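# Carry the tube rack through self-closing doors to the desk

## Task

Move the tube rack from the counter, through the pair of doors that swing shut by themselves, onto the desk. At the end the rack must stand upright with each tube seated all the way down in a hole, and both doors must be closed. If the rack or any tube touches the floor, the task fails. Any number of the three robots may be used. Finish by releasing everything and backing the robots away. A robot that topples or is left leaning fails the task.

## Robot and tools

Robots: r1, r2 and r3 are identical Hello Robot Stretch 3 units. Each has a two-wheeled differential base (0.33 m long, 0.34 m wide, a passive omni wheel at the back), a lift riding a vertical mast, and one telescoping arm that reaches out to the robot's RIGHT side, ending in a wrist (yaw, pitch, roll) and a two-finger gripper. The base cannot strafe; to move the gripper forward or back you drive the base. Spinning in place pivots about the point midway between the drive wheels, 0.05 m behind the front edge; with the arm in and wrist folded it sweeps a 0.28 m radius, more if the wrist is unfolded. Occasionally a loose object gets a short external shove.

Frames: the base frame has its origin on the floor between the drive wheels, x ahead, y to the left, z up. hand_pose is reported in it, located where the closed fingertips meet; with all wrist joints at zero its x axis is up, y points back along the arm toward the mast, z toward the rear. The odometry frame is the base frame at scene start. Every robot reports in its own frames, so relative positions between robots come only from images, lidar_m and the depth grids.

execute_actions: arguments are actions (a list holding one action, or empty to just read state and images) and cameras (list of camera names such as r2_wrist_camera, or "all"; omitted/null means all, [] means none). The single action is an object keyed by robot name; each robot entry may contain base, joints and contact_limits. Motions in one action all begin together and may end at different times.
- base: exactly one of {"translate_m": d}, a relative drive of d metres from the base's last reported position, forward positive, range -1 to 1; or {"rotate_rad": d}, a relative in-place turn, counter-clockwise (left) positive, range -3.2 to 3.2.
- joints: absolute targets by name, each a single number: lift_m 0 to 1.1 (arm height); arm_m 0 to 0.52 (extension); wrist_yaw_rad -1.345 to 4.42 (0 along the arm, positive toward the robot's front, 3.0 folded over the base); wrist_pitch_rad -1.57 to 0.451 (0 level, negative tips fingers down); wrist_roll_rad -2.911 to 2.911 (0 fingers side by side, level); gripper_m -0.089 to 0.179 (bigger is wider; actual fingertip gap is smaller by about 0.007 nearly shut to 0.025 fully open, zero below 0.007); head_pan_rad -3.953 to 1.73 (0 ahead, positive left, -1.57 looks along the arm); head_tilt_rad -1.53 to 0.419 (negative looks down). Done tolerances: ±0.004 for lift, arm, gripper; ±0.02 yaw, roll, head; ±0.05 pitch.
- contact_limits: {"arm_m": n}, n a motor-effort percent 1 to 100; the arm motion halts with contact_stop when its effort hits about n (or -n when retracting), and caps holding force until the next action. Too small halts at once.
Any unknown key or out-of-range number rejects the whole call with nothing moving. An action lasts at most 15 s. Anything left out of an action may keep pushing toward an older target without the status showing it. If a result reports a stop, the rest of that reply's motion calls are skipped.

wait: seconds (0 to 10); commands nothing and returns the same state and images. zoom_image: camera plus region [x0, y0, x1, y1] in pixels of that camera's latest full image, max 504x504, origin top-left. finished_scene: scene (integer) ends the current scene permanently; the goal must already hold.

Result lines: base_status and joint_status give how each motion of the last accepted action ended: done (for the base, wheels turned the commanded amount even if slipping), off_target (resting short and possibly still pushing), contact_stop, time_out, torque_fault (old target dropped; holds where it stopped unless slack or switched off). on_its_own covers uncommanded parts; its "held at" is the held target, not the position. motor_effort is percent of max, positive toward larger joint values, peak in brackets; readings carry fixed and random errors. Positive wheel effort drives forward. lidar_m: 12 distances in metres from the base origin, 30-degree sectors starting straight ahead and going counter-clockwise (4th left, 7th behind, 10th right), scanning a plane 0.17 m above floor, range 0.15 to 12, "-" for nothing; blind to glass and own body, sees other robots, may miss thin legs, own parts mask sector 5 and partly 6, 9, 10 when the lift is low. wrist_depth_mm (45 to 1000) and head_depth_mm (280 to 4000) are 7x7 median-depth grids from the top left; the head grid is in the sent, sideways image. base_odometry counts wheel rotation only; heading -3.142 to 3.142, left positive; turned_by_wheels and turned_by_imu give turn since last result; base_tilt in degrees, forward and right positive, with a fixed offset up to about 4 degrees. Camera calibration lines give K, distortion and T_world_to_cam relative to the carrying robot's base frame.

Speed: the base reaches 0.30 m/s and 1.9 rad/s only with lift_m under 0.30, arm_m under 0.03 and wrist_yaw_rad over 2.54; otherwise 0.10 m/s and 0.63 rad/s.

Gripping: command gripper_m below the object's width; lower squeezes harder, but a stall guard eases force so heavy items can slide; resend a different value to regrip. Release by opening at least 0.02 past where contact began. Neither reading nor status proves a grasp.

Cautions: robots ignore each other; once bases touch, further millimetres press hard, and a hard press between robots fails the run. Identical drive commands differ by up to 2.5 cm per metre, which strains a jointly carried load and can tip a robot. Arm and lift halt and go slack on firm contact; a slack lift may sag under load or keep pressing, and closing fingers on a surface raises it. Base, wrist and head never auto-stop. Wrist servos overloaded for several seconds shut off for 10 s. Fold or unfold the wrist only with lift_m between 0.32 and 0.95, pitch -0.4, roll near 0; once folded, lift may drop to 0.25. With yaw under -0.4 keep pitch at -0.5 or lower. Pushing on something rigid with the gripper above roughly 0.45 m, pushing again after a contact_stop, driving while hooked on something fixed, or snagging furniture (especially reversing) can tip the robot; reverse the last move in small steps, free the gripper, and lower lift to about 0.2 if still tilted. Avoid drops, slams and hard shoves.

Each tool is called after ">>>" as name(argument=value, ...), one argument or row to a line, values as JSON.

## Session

>>> execute_actions(
  actions=[],
  cameras=["r1_nav_camera","r2_nav_camera","r3_nav_camera","r1_wrist_camera","r2_wrist_camera","r3_wrist_camera"],
)

Scene clock: 0.00 s.
r1.base_odometry: x=+0.000 y=+0.000 heading=+0.000 (m, m, rad; r1's odometry frame)
r1.turned_by_wheels: +0.000 (rad since the last result)
r1.turned_by_imu: +0.000 (rad since the last result)
r1.base_tilt: forward=+0.1 right=+0.1 (deg)
r1.lidar_m: 1.06 1.06 1.05 1.14 1.74 1.56 2.63 2.12 2.10 1.23 0.99 0.98
r1.head_depth_mm: 940 932 929 921 917 906 900 / 1008 995 986 985 976 969 965 / 1081 1072 1064 1055 1048 1036 1027 / 1163 1153 1150 1136 1128 1117 1107 / 1271 1251 1242 1230 1219 1213 1199 / 1308 1322 1311 1303 1308 1294 1295 / 1172 1178 1183 1192 1191 1203 1211
r1.base_status: not commanded
r1.joint_positions: lift_m=+0.473 arm_m=-0.001 wrist_yaw_rad=+2.833 wrist_pitch_rad=-0.582 wrist_roll_rad=+0.016 gripper_m=+0.037 head_pan_rad=-0.016 head_tilt_rad=-0.001
r1.joint_status: not commanded
r1.motor_effort: left_wheel=+0 right_wheel=+1 lift_m=+39 arm_m=+0 wrist_yaw_rad=+0 wrist_pitch_rad=+5 wrist_roll_rad=+0 gripper_m=+0 head_pan_rad=+0 head_tilt_rad=+3 (%)
r1.hand_pose: x=+0.0399 y=+0.0470 z=+0.4511 quat_wxyz=(+0.306, +0.705, +0.094, +0.633) (m; r1's base frame)
r1.wrist_depth_mm: - - - - - 882 836 / - - - - - - 879 / - - 969 959 952 935 918 / 863 - 841 811 826 820 801 / 719 712 718 725 731 692 712 / 641 620 - 622 620 614 615 / 579 577 - 572 561 548 552
r2.base_odometry: x=+0.000 y=+0.000 heading=+0.000 (m, m, rad; r2's odometry frame)
r2.turned_by_wheels: +0.000 (rad since the last result)
r2.turned_by_imu: +0.000 (rad since the last result)
r2.base_tilt: forward=+1.2 right=+1.3 (deg)
r2.lidar_m: 0.92 0.91 0.98 1.49 2.77 2.83 2.25 2.22 1.75 1.40 1.38 1.16
r2.head_depth_mm: 1110 1105 1105 1106 1111 1106 1113 / 1052 1046 1050 1049 1053 1052 1055 / 1003 1006 1001 1008 1000 1004 1000 / 958 958 957 963 956 955 958 / 916 917 913 917 919 913 921 / 883 878 878 879 881 881 876 / 845 845 843 842 845 842 845
r2.base_status: not commanded
r2.joint_positions: lift_m=+0.528 arm_m=+0.003 wrist_yaw_rad=+2.994 wrist_pitch_rad=-0.338 wrist_roll_rad=+0.018 gripper_m=+0.037 head_pan_rad=-0.018 head_tilt_rad=-0.007
r2.joint_status: not commanded
r2.motor_effort: left_wheel=+0 right_wheel=+1 lift_m=+26 arm_m=-1 wrist_yaw_rad=+1 wrist_pitch_rad=+8 wrist_roll_rad=+0 gripper_m=-1 head_pan_rad=+0 head_tilt_rad=+2 (%)
r2.hand_pose: x=+0.0130 y=+0.0836 z=+0.5591 quat_wxyz=(+0.171, +0.710, +0.066, +0.680) (m; r2's base frame)
r2.wrist_depth_mm: - - - - - 904 729 / - - - - - 932 760 / - - - - - 991 763 / - - - - - - 795 / - - - - - - 843 / 897 900 - 868 842 870 812 / 747 753 - 737 730 734 721
r3.base_odometry: x=+0.000 y=+0.000 heading=+0.000 (m, m, rad; r3's odometry frame)
r3.turned_by_wheels: +0.000 (rad since the last result)
r3.turned_by_imu: +0.000 (rad since the last result)
r3.base_tilt: forward=+1.7 right=-0.8 (deg)
r3.lidar_m: 2.07 1.99 1.96 2.22 2.72 1.56 1.50 1.20 1.18 1.29 1.96 1.61
r3.head_depth_mm: 1884 2097 2093 2083 2004 2059 2039 / 1901 2240 2242 2236 1983 2205 2181 / 1903 2428 2397 2407 2254 2387 2263 / 1923 2611 2641 2611 2526 2519 2031 / 1935 2576 2626 2674 2627 2688 2224 / 1935 2353 2345 2356 2387 2389 2233 / 1964 2115 2150 2163 2169 2168 2124
r3.base_status: not commanded
r3.joint_positions: lift_m=+0.326 arm_m=+0.000 wrist_yaw_rad=+3.035 wrist_pitch_rad=-0.526 wrist_roll_rad=+0.014 gripper_m=+0.037 head_pan_rad=+0.010 head_tilt_rad=-0.020
r3.joint_status: not commanded
r3.motor_effort: left_wheel=+0 right_wheel=+1 lift_m=+26 arm_m=+0 wrist_yaw_rad=+1 wrist_pitch_rad=+4 wrist_roll_rad=+0 gripper_m=+0 head_pan_rad=+0 head_tilt_rad=+2 (%)
r3.hand_pose: x=+0.0010 y=+0.0630 z=+0.3155 quat_wxyz=(+0.221, +0.696, +0.146, +0.667) (m; r3's base frame)
r3.wrist_depth_mm: - - - - - - - / 982 984 985 984 954 973 988 / 792 784 788 782 785 779 774 / 662 662 651 657 644 651 641 / 561 566 - 579 578 563 553 / 493 - - - 476 488 489 / - - - - 433 433 432
pictures: r1_nav_camera (sideways: a quarter turn counterclockwise sets it upright), r1_wrist_camera, r2_nav_camera (sideways: a quarter turn counterclockwise sets it upright), r2_wrist_camera, r3_nav_camera (sideways: a quarter turn counterclockwise sets it upright), r3_wrist_camera
camera_calibration (this result's frames):
r1_nav_camera: T_world_to_cam=[[0.0381337, 0.0384589, 0.998532, -1.26046], [0.0249708, -0.998984, 0.0375227, 0.00585828], [0.998961, 0.0235033, -0.0390553, 0.00293415], [0, 0, 0, 1]] pos_world=[0.0449886, 0.0542593, 1.2585]
r1_wrist_camera: T_world_to_cam=[[0.964744, -0.262207, -0.0227, -0.00996887], [-0.205456, -0.696411, -0.687605, 0.377287], [0.164487, 0.668027, -0.72573, 0.458371], [0, 0, 0, 1]] pos_world=[0.0117375, -0.0460714, 0.591852]
r2_nav_camera: T_world_to_cam=[[0.00490037, 0.00595159, 0.99997, -1.25826], [-0.0473423, -0.99886, 0.00617699, 0.0414901], [0.998867, -0.0473712, -0.00461302, -0.0388752], [0, 0, 0, 1]] pos_world=[0.0469613, 0.0470898, 1.25778]
r2_wrist_camera: T_world_to_cam=[[0.992092, -0.123592, -0.0218768, 0.0141654], [-0.0811237, -0.49841, -0.863137, 0.551554], [0.0957733, 0.858086, -0.504495, 0.370076], [0, 0, 0, 1]] pos_world=[-0.00475257, -0.0409059, 0.663079]
r3_nav_camera: T_world_to_cam=[[0.0762369, -0.042114, 0.9962, -1.25378], [0.0427938, -0.998049, -0.045467, 0.111647], [0.996171, 0.0460975, -0.0742859, 0.0436299], [0, 0, 0, 1]] pos_world=[0.0473433, 0.056616, 1.25733]
r3_wrist_camera: T_world_to_cam=[[0.991336, -0.130212, -0.0172308, 0.0125989], [-0.0995247, -0.659059, -0.745477, 0.30357], [0.0857139, 0.740734, -0.666308, 0.32958], [0, 0, 0, 1]] pos_world=[-0.0105266, -0.0424198, 0.446123]
Images, in order (width x height): r1_nav_camera 672x504, r1_wrist_camera 644x364, r2_nav_camera 672x504, r2_wrist_camera 644x364, r3_nav_camera 672x504, r3_wrist_camera 644x364.

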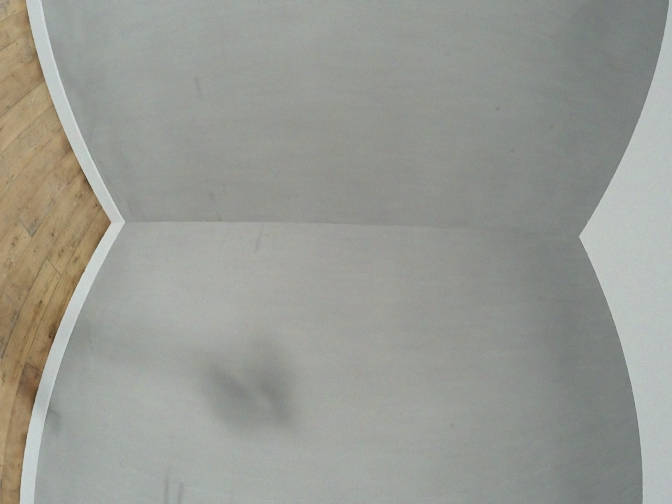

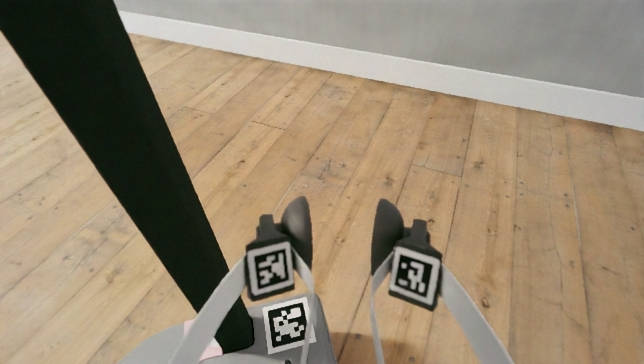

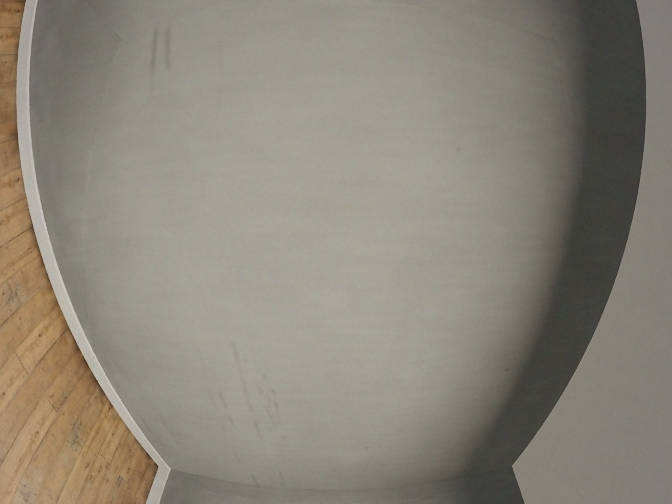

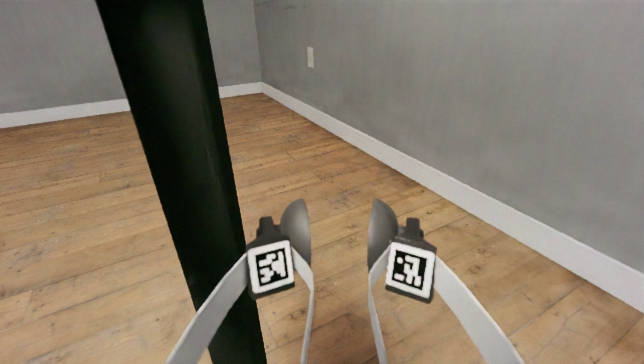

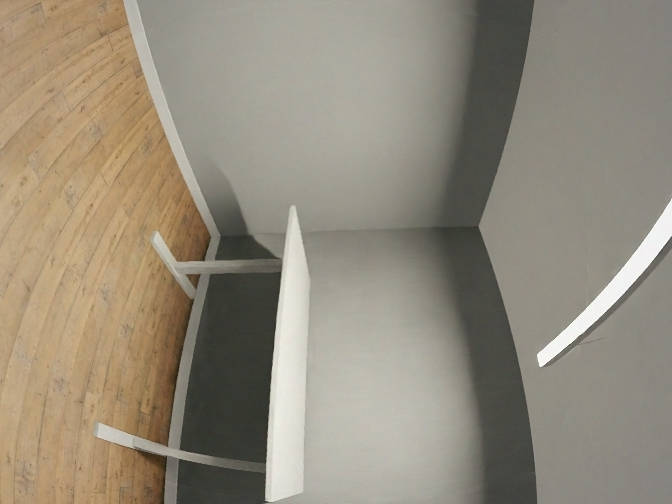

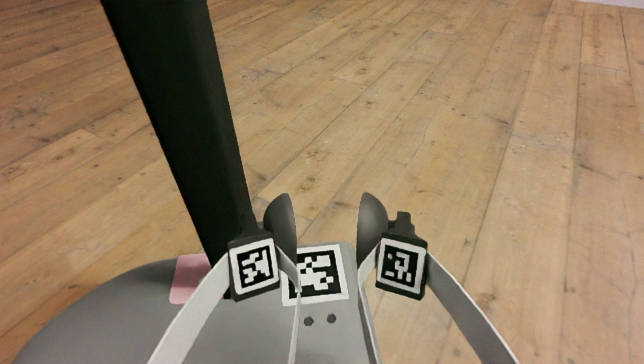

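>>> execute_actions(
  actions=[
    {"r1":{"joints":{"head_pan_rad":-3.14,"head_tilt_rad":-0.5,"lift_m":0.28}},"r2":{"base":{"rotate_rad":-2.2},"joints":{"head_tilt_rad":-0.5,"lift_m":0.28}},"r3":{"base":{"rotate_rad":-1.93},"joints":{"head_pan_rad":-3.14,"head_tilt_rad":-0.5,"lift_m":0.28}}},
  ],
  cameras=["r1_nav_camera","r2_nav_camera","r3_nav_camera","r2_head_camera"],
)

Scene clock: 10.33 s.
r1.base_odometry: x=+0.000 y=+0.000 heading=+0.000 (m, m, rad; r1's odometry frame)
r1.turned_by_wheels: +0.000 (rad since the last result)
r1.turned_by_imu: +0.002 (rad since the last result)
r1.base_tilt: forward=+0.1 right=+0.2 (deg)
r1.lidar_m: 1.06 1.06 1.05 1.14 1.74 1.68 2.62 2.12 2.10 1.22 0.99 0.98
r1.head_depth_mm: 3254 3447 3679 2869 1985 1609 1325 / 3442 3667 - 2866 2051 1612 1322 / 3189 3547 - 2821 2044 1594 1312 / 2853 3067 3388 2747 2011 1587 1302 / 2515 2737 3018 2724 1988 1572 1290 / 2278 2481 2626 2668 1984 1563 1287 / 2103 2269 2443 2562 1967 1542 1282
r1.base_status: not commanded
r1.joint_positions: lift_m=+0.280 arm_m=-0.001 wrist_yaw_rad=+2.833 wrist_pitch_rad=-0.582 wrist_roll_rad=+0.016 gripper_m=+0.037 head_pan_rad=-3.133 head_tilt_rad=-0.494
r1.joint_status: all done
r1.motor_effort: left_wheel=+0(0) right_wheel=+1(0) lift_m=+26(31) arm_m=+0(0) wrist_yaw_rad=-1(0) wrist_pitch_rad=+5(6) wrist_roll_rad=-1(1) gripper_m=-1(1) head_pan_rad=-4(53) head_tilt_rad=-3(33) (%)
r1.hand_pose: x=+0.0399 y=+0.0469 z=+0.2582 quat_wxyz=(+0.306, +0.705, +0.094, +0.633) (m; r1's base frame)
r1.wrist_depth_mm: - - - - 940 885 833 / - 813 798 793 757 766 776 / 671 - 661 654 645 646 614 / 554 - 555 558 545 541 542 / 496 511 - 484 478 477 481 / - - - 430 407 416 418 / - - - - 385 374 375
r2.base_odometry: x=+0.000 y=+0.000 heading=-2.200 (m, m, rad; r2's odometry frame)
r2.turned_by_wheels: -2.200 (rad since the last result)
r2.turned_by_imu: -2.227 (rad since the last result)
r2.base_tilt: forward=+1.0 right=+1.3 (deg)
r2.lidar_m: 1.95 1.43 1.38 1.29 0.94 0.91 0.95 1.29 2.76 2.87 2.31 2.22
r2.head_depth_mm: 1962 2076 2262 2439 2081 1674 1384 / 2026 2180 2367 2562 2096 1679 1378 / 2135 2304 2501 2676 2097 1667 1381 / 2237 2423 2674 2772 2103 1677 1381 / 2356 2615 2825 2692 2101 1670 1393 / 2485 2641 2156 2315 2110 1672 1392 / 2466 2497 1893 2005 2024 1679 1381
r2.base_status: done
r2.joint_positions: lift_m=+0.280 arm_m=+0.003 wrist_yaw_rad=+2.994 wrist_pitch_rad=-0.339 wrist_roll_rad=+0.018 gripper_m=+0.037 head_pan_rad=-0.018 head_tilt_rad=-0.494
r2.joint_status: all done
r2.motor_effort: left_wheel=+3(9) right_wheel=-2(5) lift_m=+15(21) arm_m=-1(1) wrist_yaw_rad=+0(0) wrist_pitch_rad=+8(8) wrist_roll_rad=+0(0) gripper_m=+0(1) head_pan_rad=+0(0) head_tilt_rad=-2(27) (%)
r2.hand_pose: x=+0.0130 y=+0.0835 z=+0.3112 quat_wxyz=(+0.171, +0.710, +0.067, +0.680) (m; r2's base frame)
r2.wrist_depth_mm: 766 - - - - - - / 777 925 - - - - - / 802 955 - - - - - / 817 935 879 883 874 851 850 / 685 681 - 672 683 647 648 / 555 549 - 547 515 536 533 / 467 487 - - 458 452 449
r3.base_odometry: x=+0.000 y=+0.000 heading=-1.930 (m, m, rad; r3's odometry frame)
r3.turned_by_wheels: -1.930 (rad since the last result)
r3.turned_by_imu: -1.902 (rad since the last result)
r3.base_tilt: forward=+1.8 right=-0.7 (deg)
r3.lidar_m: 1.19 1.40 1.61 1.61 2.25 1.97 1.96 2.32 2.69 1.57 1.35 1.19
r3.head_depth_mm: 1618 1713 1837 2003 2050 1624 1341 / 1712 1842 1980 2141 2037 1618 1331 / 1764 1917 2100 2254 2055 1614 1334 / 1831 1971 2157 2352 2044 1622 1328 / 1901 2036 2237 2418 2045 1608 1324 / 1875 2044 2243 2460 2031 1609 1326 / 1960 2122 2336 2499 2030 1600 1330
r3.base_status: done
r3.joint_positions: lift_m=+0.280 arm_m=+0.000 wrist_yaw_rad=+3.035 wrist_pitch_rad=-0.527 wrist_roll_rad=+0.014 gripper_m=+0.037 head_pan_rad=-3.133 head_tilt_rad=-0.495
r3.joint_status: all done
r3.motor_effort: left_wheel=+4(14) right_wheel=-4(10) lift_m=+23(23) arm_m=+0(0) wrist_yaw_rad=+0(1) wrist_pitch_rad=+4(5) wrist_roll_rad=+0(0) gripper_m=+0(0) head_pan_rad=-5(57) head_tilt_rad=-2(29) (%)
r3.hand_pose: x=+0.0010 y=+0.0628 z=+0.2690 quat_wxyz=(+0.222, +0.696, +0.146, +0.667) (m; r3's base frame)
r3.wrist_depth_mm: - - - - - - - / 880 870 868 862 867 865 864 / 711 698 695 700 697 692 693 / 587 588 584 585 577 582 579 / 504 516 - - 513 498 496 / - - - - 425 437 437 / - - - - 388 387 392
pictures: r1_nav_camera (sideways: a quarter turn counterclockwise sets it upright), r2_head_camera (sideways: a quarter turn clockwise sets it upright), r2_nav_camera (sideways: a quarter turn counterclockwise sets it upright), r3_nav_camera (sideways: a quarter turn counterclockwise sets it upright)
camera_calibration (this result's frames):
r1_nav_camera: T_world_to_cam=[[-0.504699, -0.0435, 0.862199, -1.07905], [-0.0625139, 0.997949, 0.0137557, 0.0373507], [-0.861029, -0.0469569, -0.506383, 0.622511], [0, 0, 0, 1]] pos_world=[-0.0062593, -0.0549815, 1.24507]
r2_head_camera: T_world_to_cam=[[-0.457584, 0.0343601, -0.888502, 1.18014], [0.0544086, 0.998463, 0.0105917, -0.0141479], [0.8875, -0.0434956, -0.45875, 0.54561], [0, 0, 0, 1]] pos_world=[0.0565522, -0.00269186, 1.299]
r2_nav_camera: T_world_to_cam=[[0.472279, -0.00244724, 0.881446, -1.10619], [-0.0410284, -0.998973, 0.0192095, 0.0244929], [0.880494, -0.0452365, -0.471894, 0.570042], [0, 0, 0, 1]] pos_world=[0.021519, 0.0475473, 1.24358]
r3_nav_camera: T_world_to_cam=[[-0.522858, 0.0384659, 0.851552, -1.06122], [-0.0164671, 0.998339, -0.0552074, 0.124657], [-0.852261, -0.0428882, -0.521356, 0.636754], [0, 0, 0, 1]] pos_world=[-0.0101361, -0.0563201, 1.24254]
Images, in order (width x height): r1_nav_camera 672x504, r2_head_camera 896x504, r2_nav_camera 672x504, r3_nav_camera 672x504.

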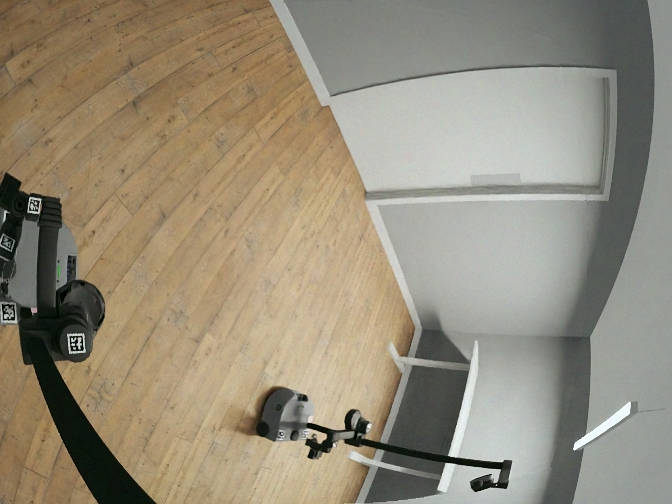

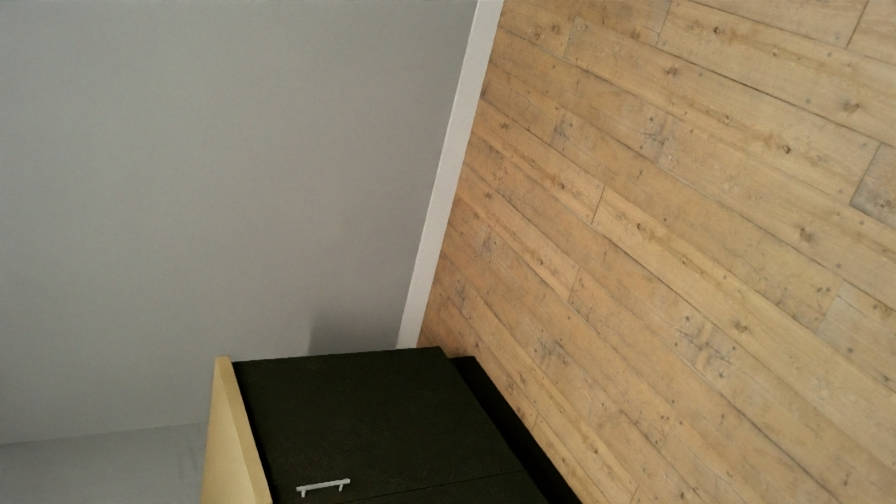

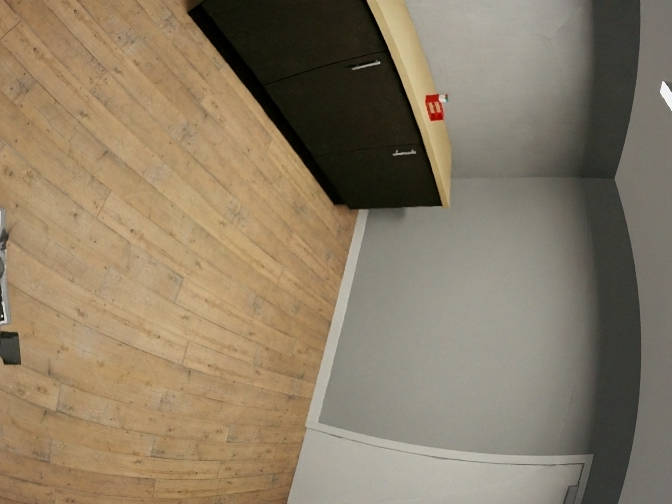

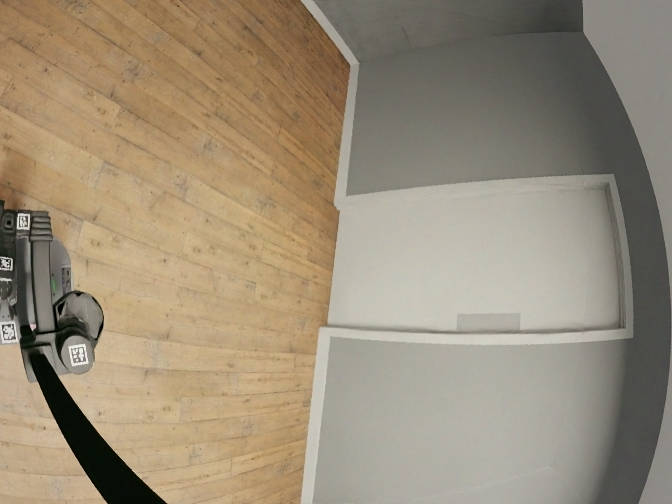

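>>> execute_actions(
  actions=[
    {"r1":{"base":{"rotate_rad":0.2}},"r2":{"base":{"rotate_rad":0.18}},"r3":{"base":{"rotate_rad":-0.05}}},
  ],
  cameras=[],
)

>>> execute_actions(
  actions=[
    {"r1":{"base":{"translate_m":-0.3}},"r2":{"base":{"translate_m":1},"joints":{"head_pan_rad":0.6}},"r3":{"base":{"translate_m":-1},"joints":{"head_tilt_rad":-0.9,"head_pan_rad":-3.3}}},
  ],
  cameras=["r3_nav_camera","r2_head_camera","r3_head_camera"],
)

Scene clock: 18.80 s.
r1.base_odometry: x=+0.000 y=+0.000 heading=+0.200 (m, m, rad; r1's odometry frame)
r1.turned_by_wheels: +0.200 (rad since the last result)
r1.turned_by_imu: +0.200 (rad since the last result)
r1.base_tilt: forward=+0.2 right=+0.2 (deg)
r1.lidar_m: 1.17 1.05 1.05 1.27 1.67 1.68 2.42 2.09 1.74 1.09 0.98 0.98
r1.head_depth_mm: 3040 3381 3792 2913 2068 1624 1314 / 2732 3027 3418 2821 2053 1611 1312 / 2518 2758 3062 2800 2035 1592 1312 / 2301 2523 2734 2780 2003 1584 1303 / 2171 2344 2559 2657 1999 1568 1288 / 2054 2188 2389 2535 1978 1556 1284 / 1909 2063 2208 2352 1957 1550 1277
r1.base_status: done
r1.joint_positions: lift_m=+0.280 arm_m=-0.001 wrist_yaw_rad=+2.833 wrist_pitch_rad=-0.582 wrist_roll_rad=+0.016 gripper_m=+0.037 head_pan_rad=-3.133 head_tilt_rad=-0.494
r1.joint_status: not commanded
r1.motor_effort: left_wheel=-4(12) right_wheel=+3(7) lift_m=+26(26) arm_m=+0(1) wrist_yaw_rad=-1(0) wrist_pitch_rad=+5(5) wrist_roll_rad=-1(1) gripper_m=+0(0) head_pan_rad=-4(4) head_tilt_rad=-2(3) (%)
r1.hand_pose: x=+0.0399 y=+0.0469 z=+0.2582 quat_wxyz=(+0.306, +0.705, +0.094, +0.633) (m; r1's base frame)
r1.wrist_depth_mm: - - - - 963 902 793 / - 800 808 821 809 803 763 / 675 - 674 649 638 636 644 / 558 - 558 551 555 549 544 / 495 509 - 477 490 467 465 / - - - 428 410 420 414 / - - - - 375 373 378
r2.base_odometry: x=+0.000 y=+0.000 heading=-2.020 (m, m, rad; r2's odometry frame)
r2.turned_by_wheels: +0.180 (rad since the last result)
r2.turned_by_imu: +0.182 (rad since the last result)
r2.base_tilt: forward=+1.1 right=+1.3 (deg)
r2.lidar_m: 1.68 1.39 1.38 1.11 0.91 0.91 1.01 1.61 2.76 2.70 2.22 2.22
r2.head_depth_mm: 2060 2220 2403 2537 2112 1664 1388 / 2205 2364 2602 2691 2089 1673 1394 / 2383 2563 2773 2813 2081 1677 1384 / 2558 2657 2215 2481 2078 1662 1380 / 2495 2555 1986 2164 2101 1676 1389 / 2322 2337 1765 1907 2058 1678 1393 / 2098 2160 1619 1726 1895 1665 1397
r2.base_status: done
r2.joint_positions: lift_m=+0.280 arm_m=+0.003 wrist_yaw_rad=+2.994 wrist_pitch_rad=-0.339 wrist_roll_rad=+0.018 gripper_m=+0.037 head_pan_rad=-0.018 head_tilt_rad=-0.494
r2.joint_status: not commanded
r2.motor_effort: left_wheel=-2(7) right_wheel=+3(7) lift_m=+15(15) arm_m=+0(1) wrist_yaw_rad=+0(0) wrist_pitch_rad=+8(9) wrist_roll_rad=+0(0) gripper_m=-1(1) head_pan_rad=+0(0) head_tilt_rad=-2(3) (%)
r2.hand_pose: x=+0.0130 y=+0.0835 z=+0.3112 quat_wxyz=(+0.171, +0.710, +0.067, +0.680) (m; r2's base frame)
r2.wrist_depth_mm: 706 - - - - - - / 731 832 - - - - - / 753 899 - - - - - / 775 882 886 898 873 874 865 / 707 694 - 671 693 661 668 / 555 551 - 550 524 546 531 / 468 490 - - 460 456 447
r3.base_odometry: x=+0.000 y=+0.000 heading=-1.980 (m, m, rad; r3's odometry frame)
r3.turned_by_wheels: -0.050 (rad since the last result)
r3.turned_by_imu: -0.048 (rad since the last result)
r3.base_tilt: forward=+1.7 right=-0.8 (deg)
r3.lidar_m: 1.18 1.36 2.09 1.61 2.30 1.97 1.96 2.24 2.70 1.56 1.39 1.19
r3.head_depth_mm: 1606 1712 1860 2015 2037 1619 1330 / 1683 1804 1931 2095 2043 1615 1344 / 1753 1887 2045 2226 2048 1614 1329 / 1800 1934 2118 2309 2048 1613 1322 / 1844 2004 2180 2400 2031 1606 1332 / 1878 2029 2214 2383 2030 1609 1323 / 1877 2048 2251 2461 2031 1600 1328
r3.base_status: done
r3.joint_positions: lift_m=+0.280 arm_m=+0.000 wrist_yaw_rad=+3.035 wrist_pitch_rad=-0.527 wrist_roll_rad=+0.014 gripper_m=+0.037 head_pan_rad=-3.133 head_tilt_rad=-0.495
r3.joint_status: not commanded
r3.motor_effort: left_wheel=+4(12) right_wheel=-3(12) lift_m=+23(23) arm_m=+0(0) wrist_yaw_rad=+1(1) wrist_pitch_rad=+5(5) wrist_roll_rad=+0(0) gripper_m=+0(0) head_pan_rad=-4(4) head_tilt_rad=-2(3) (%)
r3.hand_pose: x=+0.0010 y=+0.0628 z=+0.2690 quat_wxyz=(+0.222, +0.696, +0.146, +0.667) (m; r3's base frame)
r3.wrist_depth_mm: - - - - - - - / 881 876 875 872 864 867 872 / 710 698 702 701 694 698 690 / 586 586 590 577 577 586 582 / 504 520 - - 514 499 498 / - - - - 427 438 435 / - - - - 389 388 388
pictures: none
No camera images: the call's "cameras" was empty. Leave "cameras" out to get every camera's image.

Scene clock: 23.83 s.
r1.base_odometry: x=-0.294 y=-0.059 heading=+0.200 (m, m, rad; r1's odometry frame)
r1.turned_by_wheels: +0.000 (rad since the last result)
r1.turned_by_imu: +0.001 (rad since the last result)
r1.base_tilt: forward=+0.2 right=+0.1 (deg)
r1.lidar_m: 1.42 1.27 1.28 1.54 2.96 1.52 1.52 1.87 1.88 1.30 1.17 1.18
r1.head_depth_mm: 2647 3030 3436 2880 2083 1623 1321 / 2423 2653 2942 2581 1885 1598 1318 / 2241 2441 2741 2521 1768 1595 1306 / 2065 2239 2453 2610 2013 1582 1293 / 1937 2102 2308 2458 2002 1562 1294 / 1823 1990 2137 2326 1971 1557 1285 / 1707 1831 1990 2143 1959 1541 1281
r1.base_status: done
r1.joint_positions: lift_m=+0.280 arm_m=-0.001 wrist_yaw_rad=+2.833 wrist_pitch_rad=-0.582 wrist_roll_rad=+0.016 gripper_m=+0.037 head_pan_rad=-3.133 head_tilt_rad=-0.495
r1.joint_status: not commanded
r1.motor_effort: left_wheel=-4(12) right_wheel=+3(5) lift_m=+26(26) arm_m=+1(1) wrist_yaw_rad=+0(0) wrist_pitch_rad=+6(6) wrist_roll_rad=-1(1) gripper_m=-1(0) head_pan_rad=-4(4) head_tilt_rad=-2(3) (%)
r1.hand_pose: x=+0.0399 y=+0.0469 z=+0.2581 quat_wxyz=(+0.306, +0.705, +0.094, +0.633) (m; r1's base frame)
r1.wrist_depth_mm: - - - - - - 915 / - 825 825 790 783 783 784 / 674 - 655 650 643 642 630 / 566 - 566 547 549 544 540 / 490 501 - 479 491 474 470 / - - - 421 412 419 413 / - - - - 377 373 369
r2.base_odometry: x=-0.434 y=-0.901 heading=-2.020 (m, m, rad; r2's odometry frame)
r2.turned_by_wheels: +0.000 (rad since the last result)
r2.turned_by_imu: +0.005 (rad since the last result)
r2.base_tilt: forward=+1.1 right=+1.3 (deg)
r2.lidar_m: 0.88 0.73 0.73 0.81 1.68 1.67 1.86 2.98 3.37 1.78 1.47 1.47
r2.head_depth_mm: 1276 1396 1240 911 985 1134 1321 / 1239 1353 1253 885 954 1085 1291 / 1213 1326 1247 865 926 1034 1185 / 1189 1287 1170 837 890 998 1137 / 1155 1244 1255 830 862 957 1087 / 1129 1219 1256 831 832 927 1038 / 1105 1189 1253 830 804 894 1006
r2.base_status: done
r2.joint_positions: lift_m=+0.280 arm_m=+0.003 wrist_yaw_rad=+2.994 wrist_pitch_rad=-0.339 wrist_roll_rad=+0.018 gripper_m=+0.037 head_pan_rad=+0.593 head_tilt_rad=-0.495
r2.joint_status: all done
r2.motor_effort: left_wheel=-2(6) right_wheel=+4(9) lift_m=+15(15) arm_m=-1(2) wrist_yaw_rad=+0(0) wrist_pitch_rad=+8(8) wrist_roll_rad=+0(0) gripper_m=+0(0) head_pan_rad=+4(47) head_tilt_rad=-2(2) (%)
r2.hand_pose: x=+0.0130 y=+0.0835 z=+0.3112 quat_wxyz=(+0.171, +0.710, +0.067, +0.680) (m; r2's base frame)
r2.wrist_depth_mm: - - - 837 720 645 549 / - - - 916 754 656 572 / - - - - 853 707 611 / 897 899 872 884 863 797 683 / 688 690 - 669 699 667 646 / 566 554 - 549 528 537 534 / 464 487 - - 455 451 452
r3.base_odometry: x=+0.397 y=+0.918 heading=-1.979 (m, m, rad; r3's odometry frame)
r3.turned_by_wheels: +0.000 (rad since the last result)
r3.turned_by_imu: -0.004 (rad since the last result)
r3.base_tilt: forward=+1.7 right=-0.8 (deg)
r3.lidar_m: 2.16 2.47 2.05 1.89 1.17 0.99 1.07 1.22 1.92 2.46 1.44 2.17
r3.head_depth_mm: 844 981 1149 1398 1429 1258 1135 / 910 1021 1187 1419 1427 1253 1159 / 939 1080 1275 1524 1427 1258 - / 952 1097 1302 1554 1424 1259 - / 966 1121 1326 1580 1432 1259 1161 / 978 1132 1349 1598 1440 1255 1123 / 987 1150 1371 1596 1434 1260 1124
r3.base_status: done
r3.joint_positions: lift_m=+0.280 arm_m=+0.000 wrist_yaw_rad=+3.035 wrist_pitch_rad=-0.528 wrist_roll_rad=+0.014 gripper_m=+0.037 head_pan_rad=-3.293 head_tilt_rad=-0.890
r3.joint_status: all done
r3.motor_effort: left_wheel=+4(8) right_wheel=-3(11) lift_m=+23(23) arm_m=+0(1) wrist_yaw_rad=+0(1) wrist_pitch_rad=+4(5) wrist_roll_rad=+0(0) gripper_m=+0(0) head_pan_rad=-3(22) head_tilt_rad=-4(27) (%)
r3.hand_pose: x=+0.0010 y=+0.0628 z=+0.2690 quat_wxyz=(+0.222, +0.696, +0.146, +0.667) (m; r3's base frame)
r3.wrist_depth_mm: - - - - - - - / 881 883 868 877 872 862 865 / 695 706 700 699 702 695 693 / 589 585 590 583 578 576 580 / 501 519 - - 513 499 496 / - - - - 426 437 438 / - - - - 390 391 386
pictures: r2_head_camera (sideways: a quarter turn clockwise sets it upright), r3_head_camera (sideways: a quarter turn clockwise sets it upright), r3_nav_camera (sideways: a quarter turn counterclockwise sets it upright)
camera_calibration (this result's frames):
r2_head_camera: T_world_to_cam=[[-0.39489, -0.234578, -0.888276, 1.17946], [-0.528165, 0.849076, 0.0105738, -0.0105708], [0.751734, 0.473332, -0.459187, 0.547008], [0, 0, 0, 1]] pos_world=[0.0489695, 0.0267345, 1.29898]
r3_head_camera: T_world_to_cam=[[0.787409, -0.101455, -0.608025, 0.807396], [-0.103357, -0.994128, 0.0320306, -0.0363296], [-0.607704, 0.0376226, -0.793272, 0.992748], [0, 0, 0, 1]] pos_world=[-0.0362086, 0.00844878, 1.2796]
r3_nav_camera: T_world_to_cam=[[-0.794212, 0.164659, 0.584906, -0.712052], [0.164408, 0.984912, -0.0540248, 0.121986], [-0.584976, 0.0532563, -0.8093, 1.00965], [0, 0, 0, 1]] pos_world=[0.00504492, -0.0566698, 1.24018]
Images, in order (width x height): r2_head_camera 896x504, r3_head_camera 896x504, r3_nav_camera 672x504.

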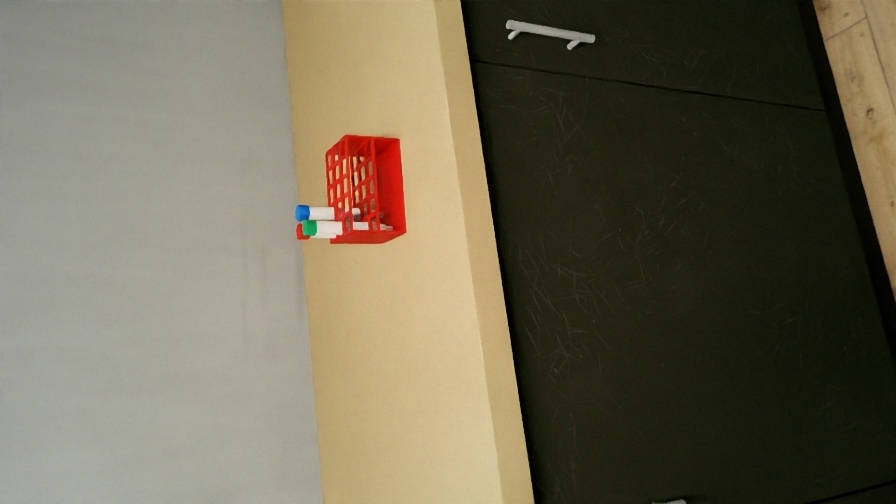

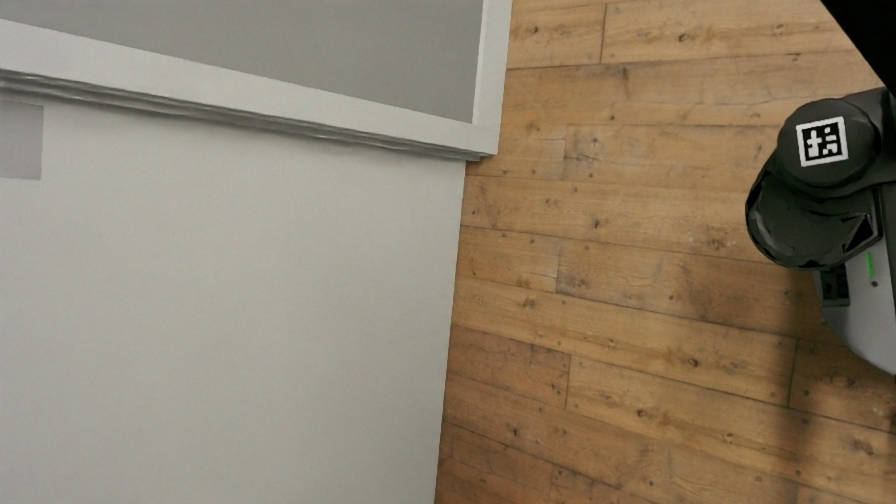

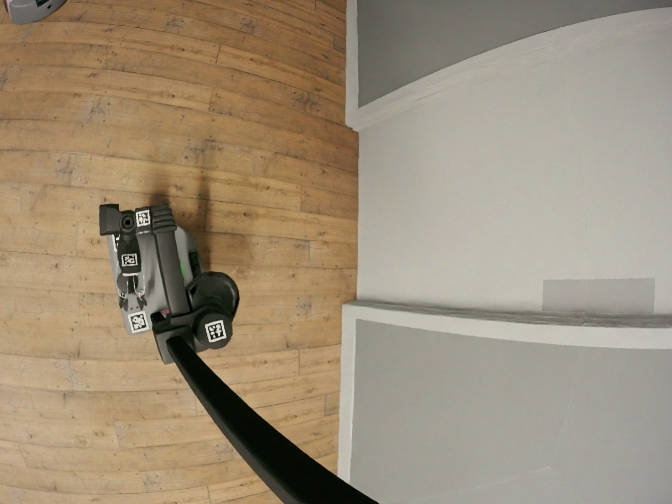

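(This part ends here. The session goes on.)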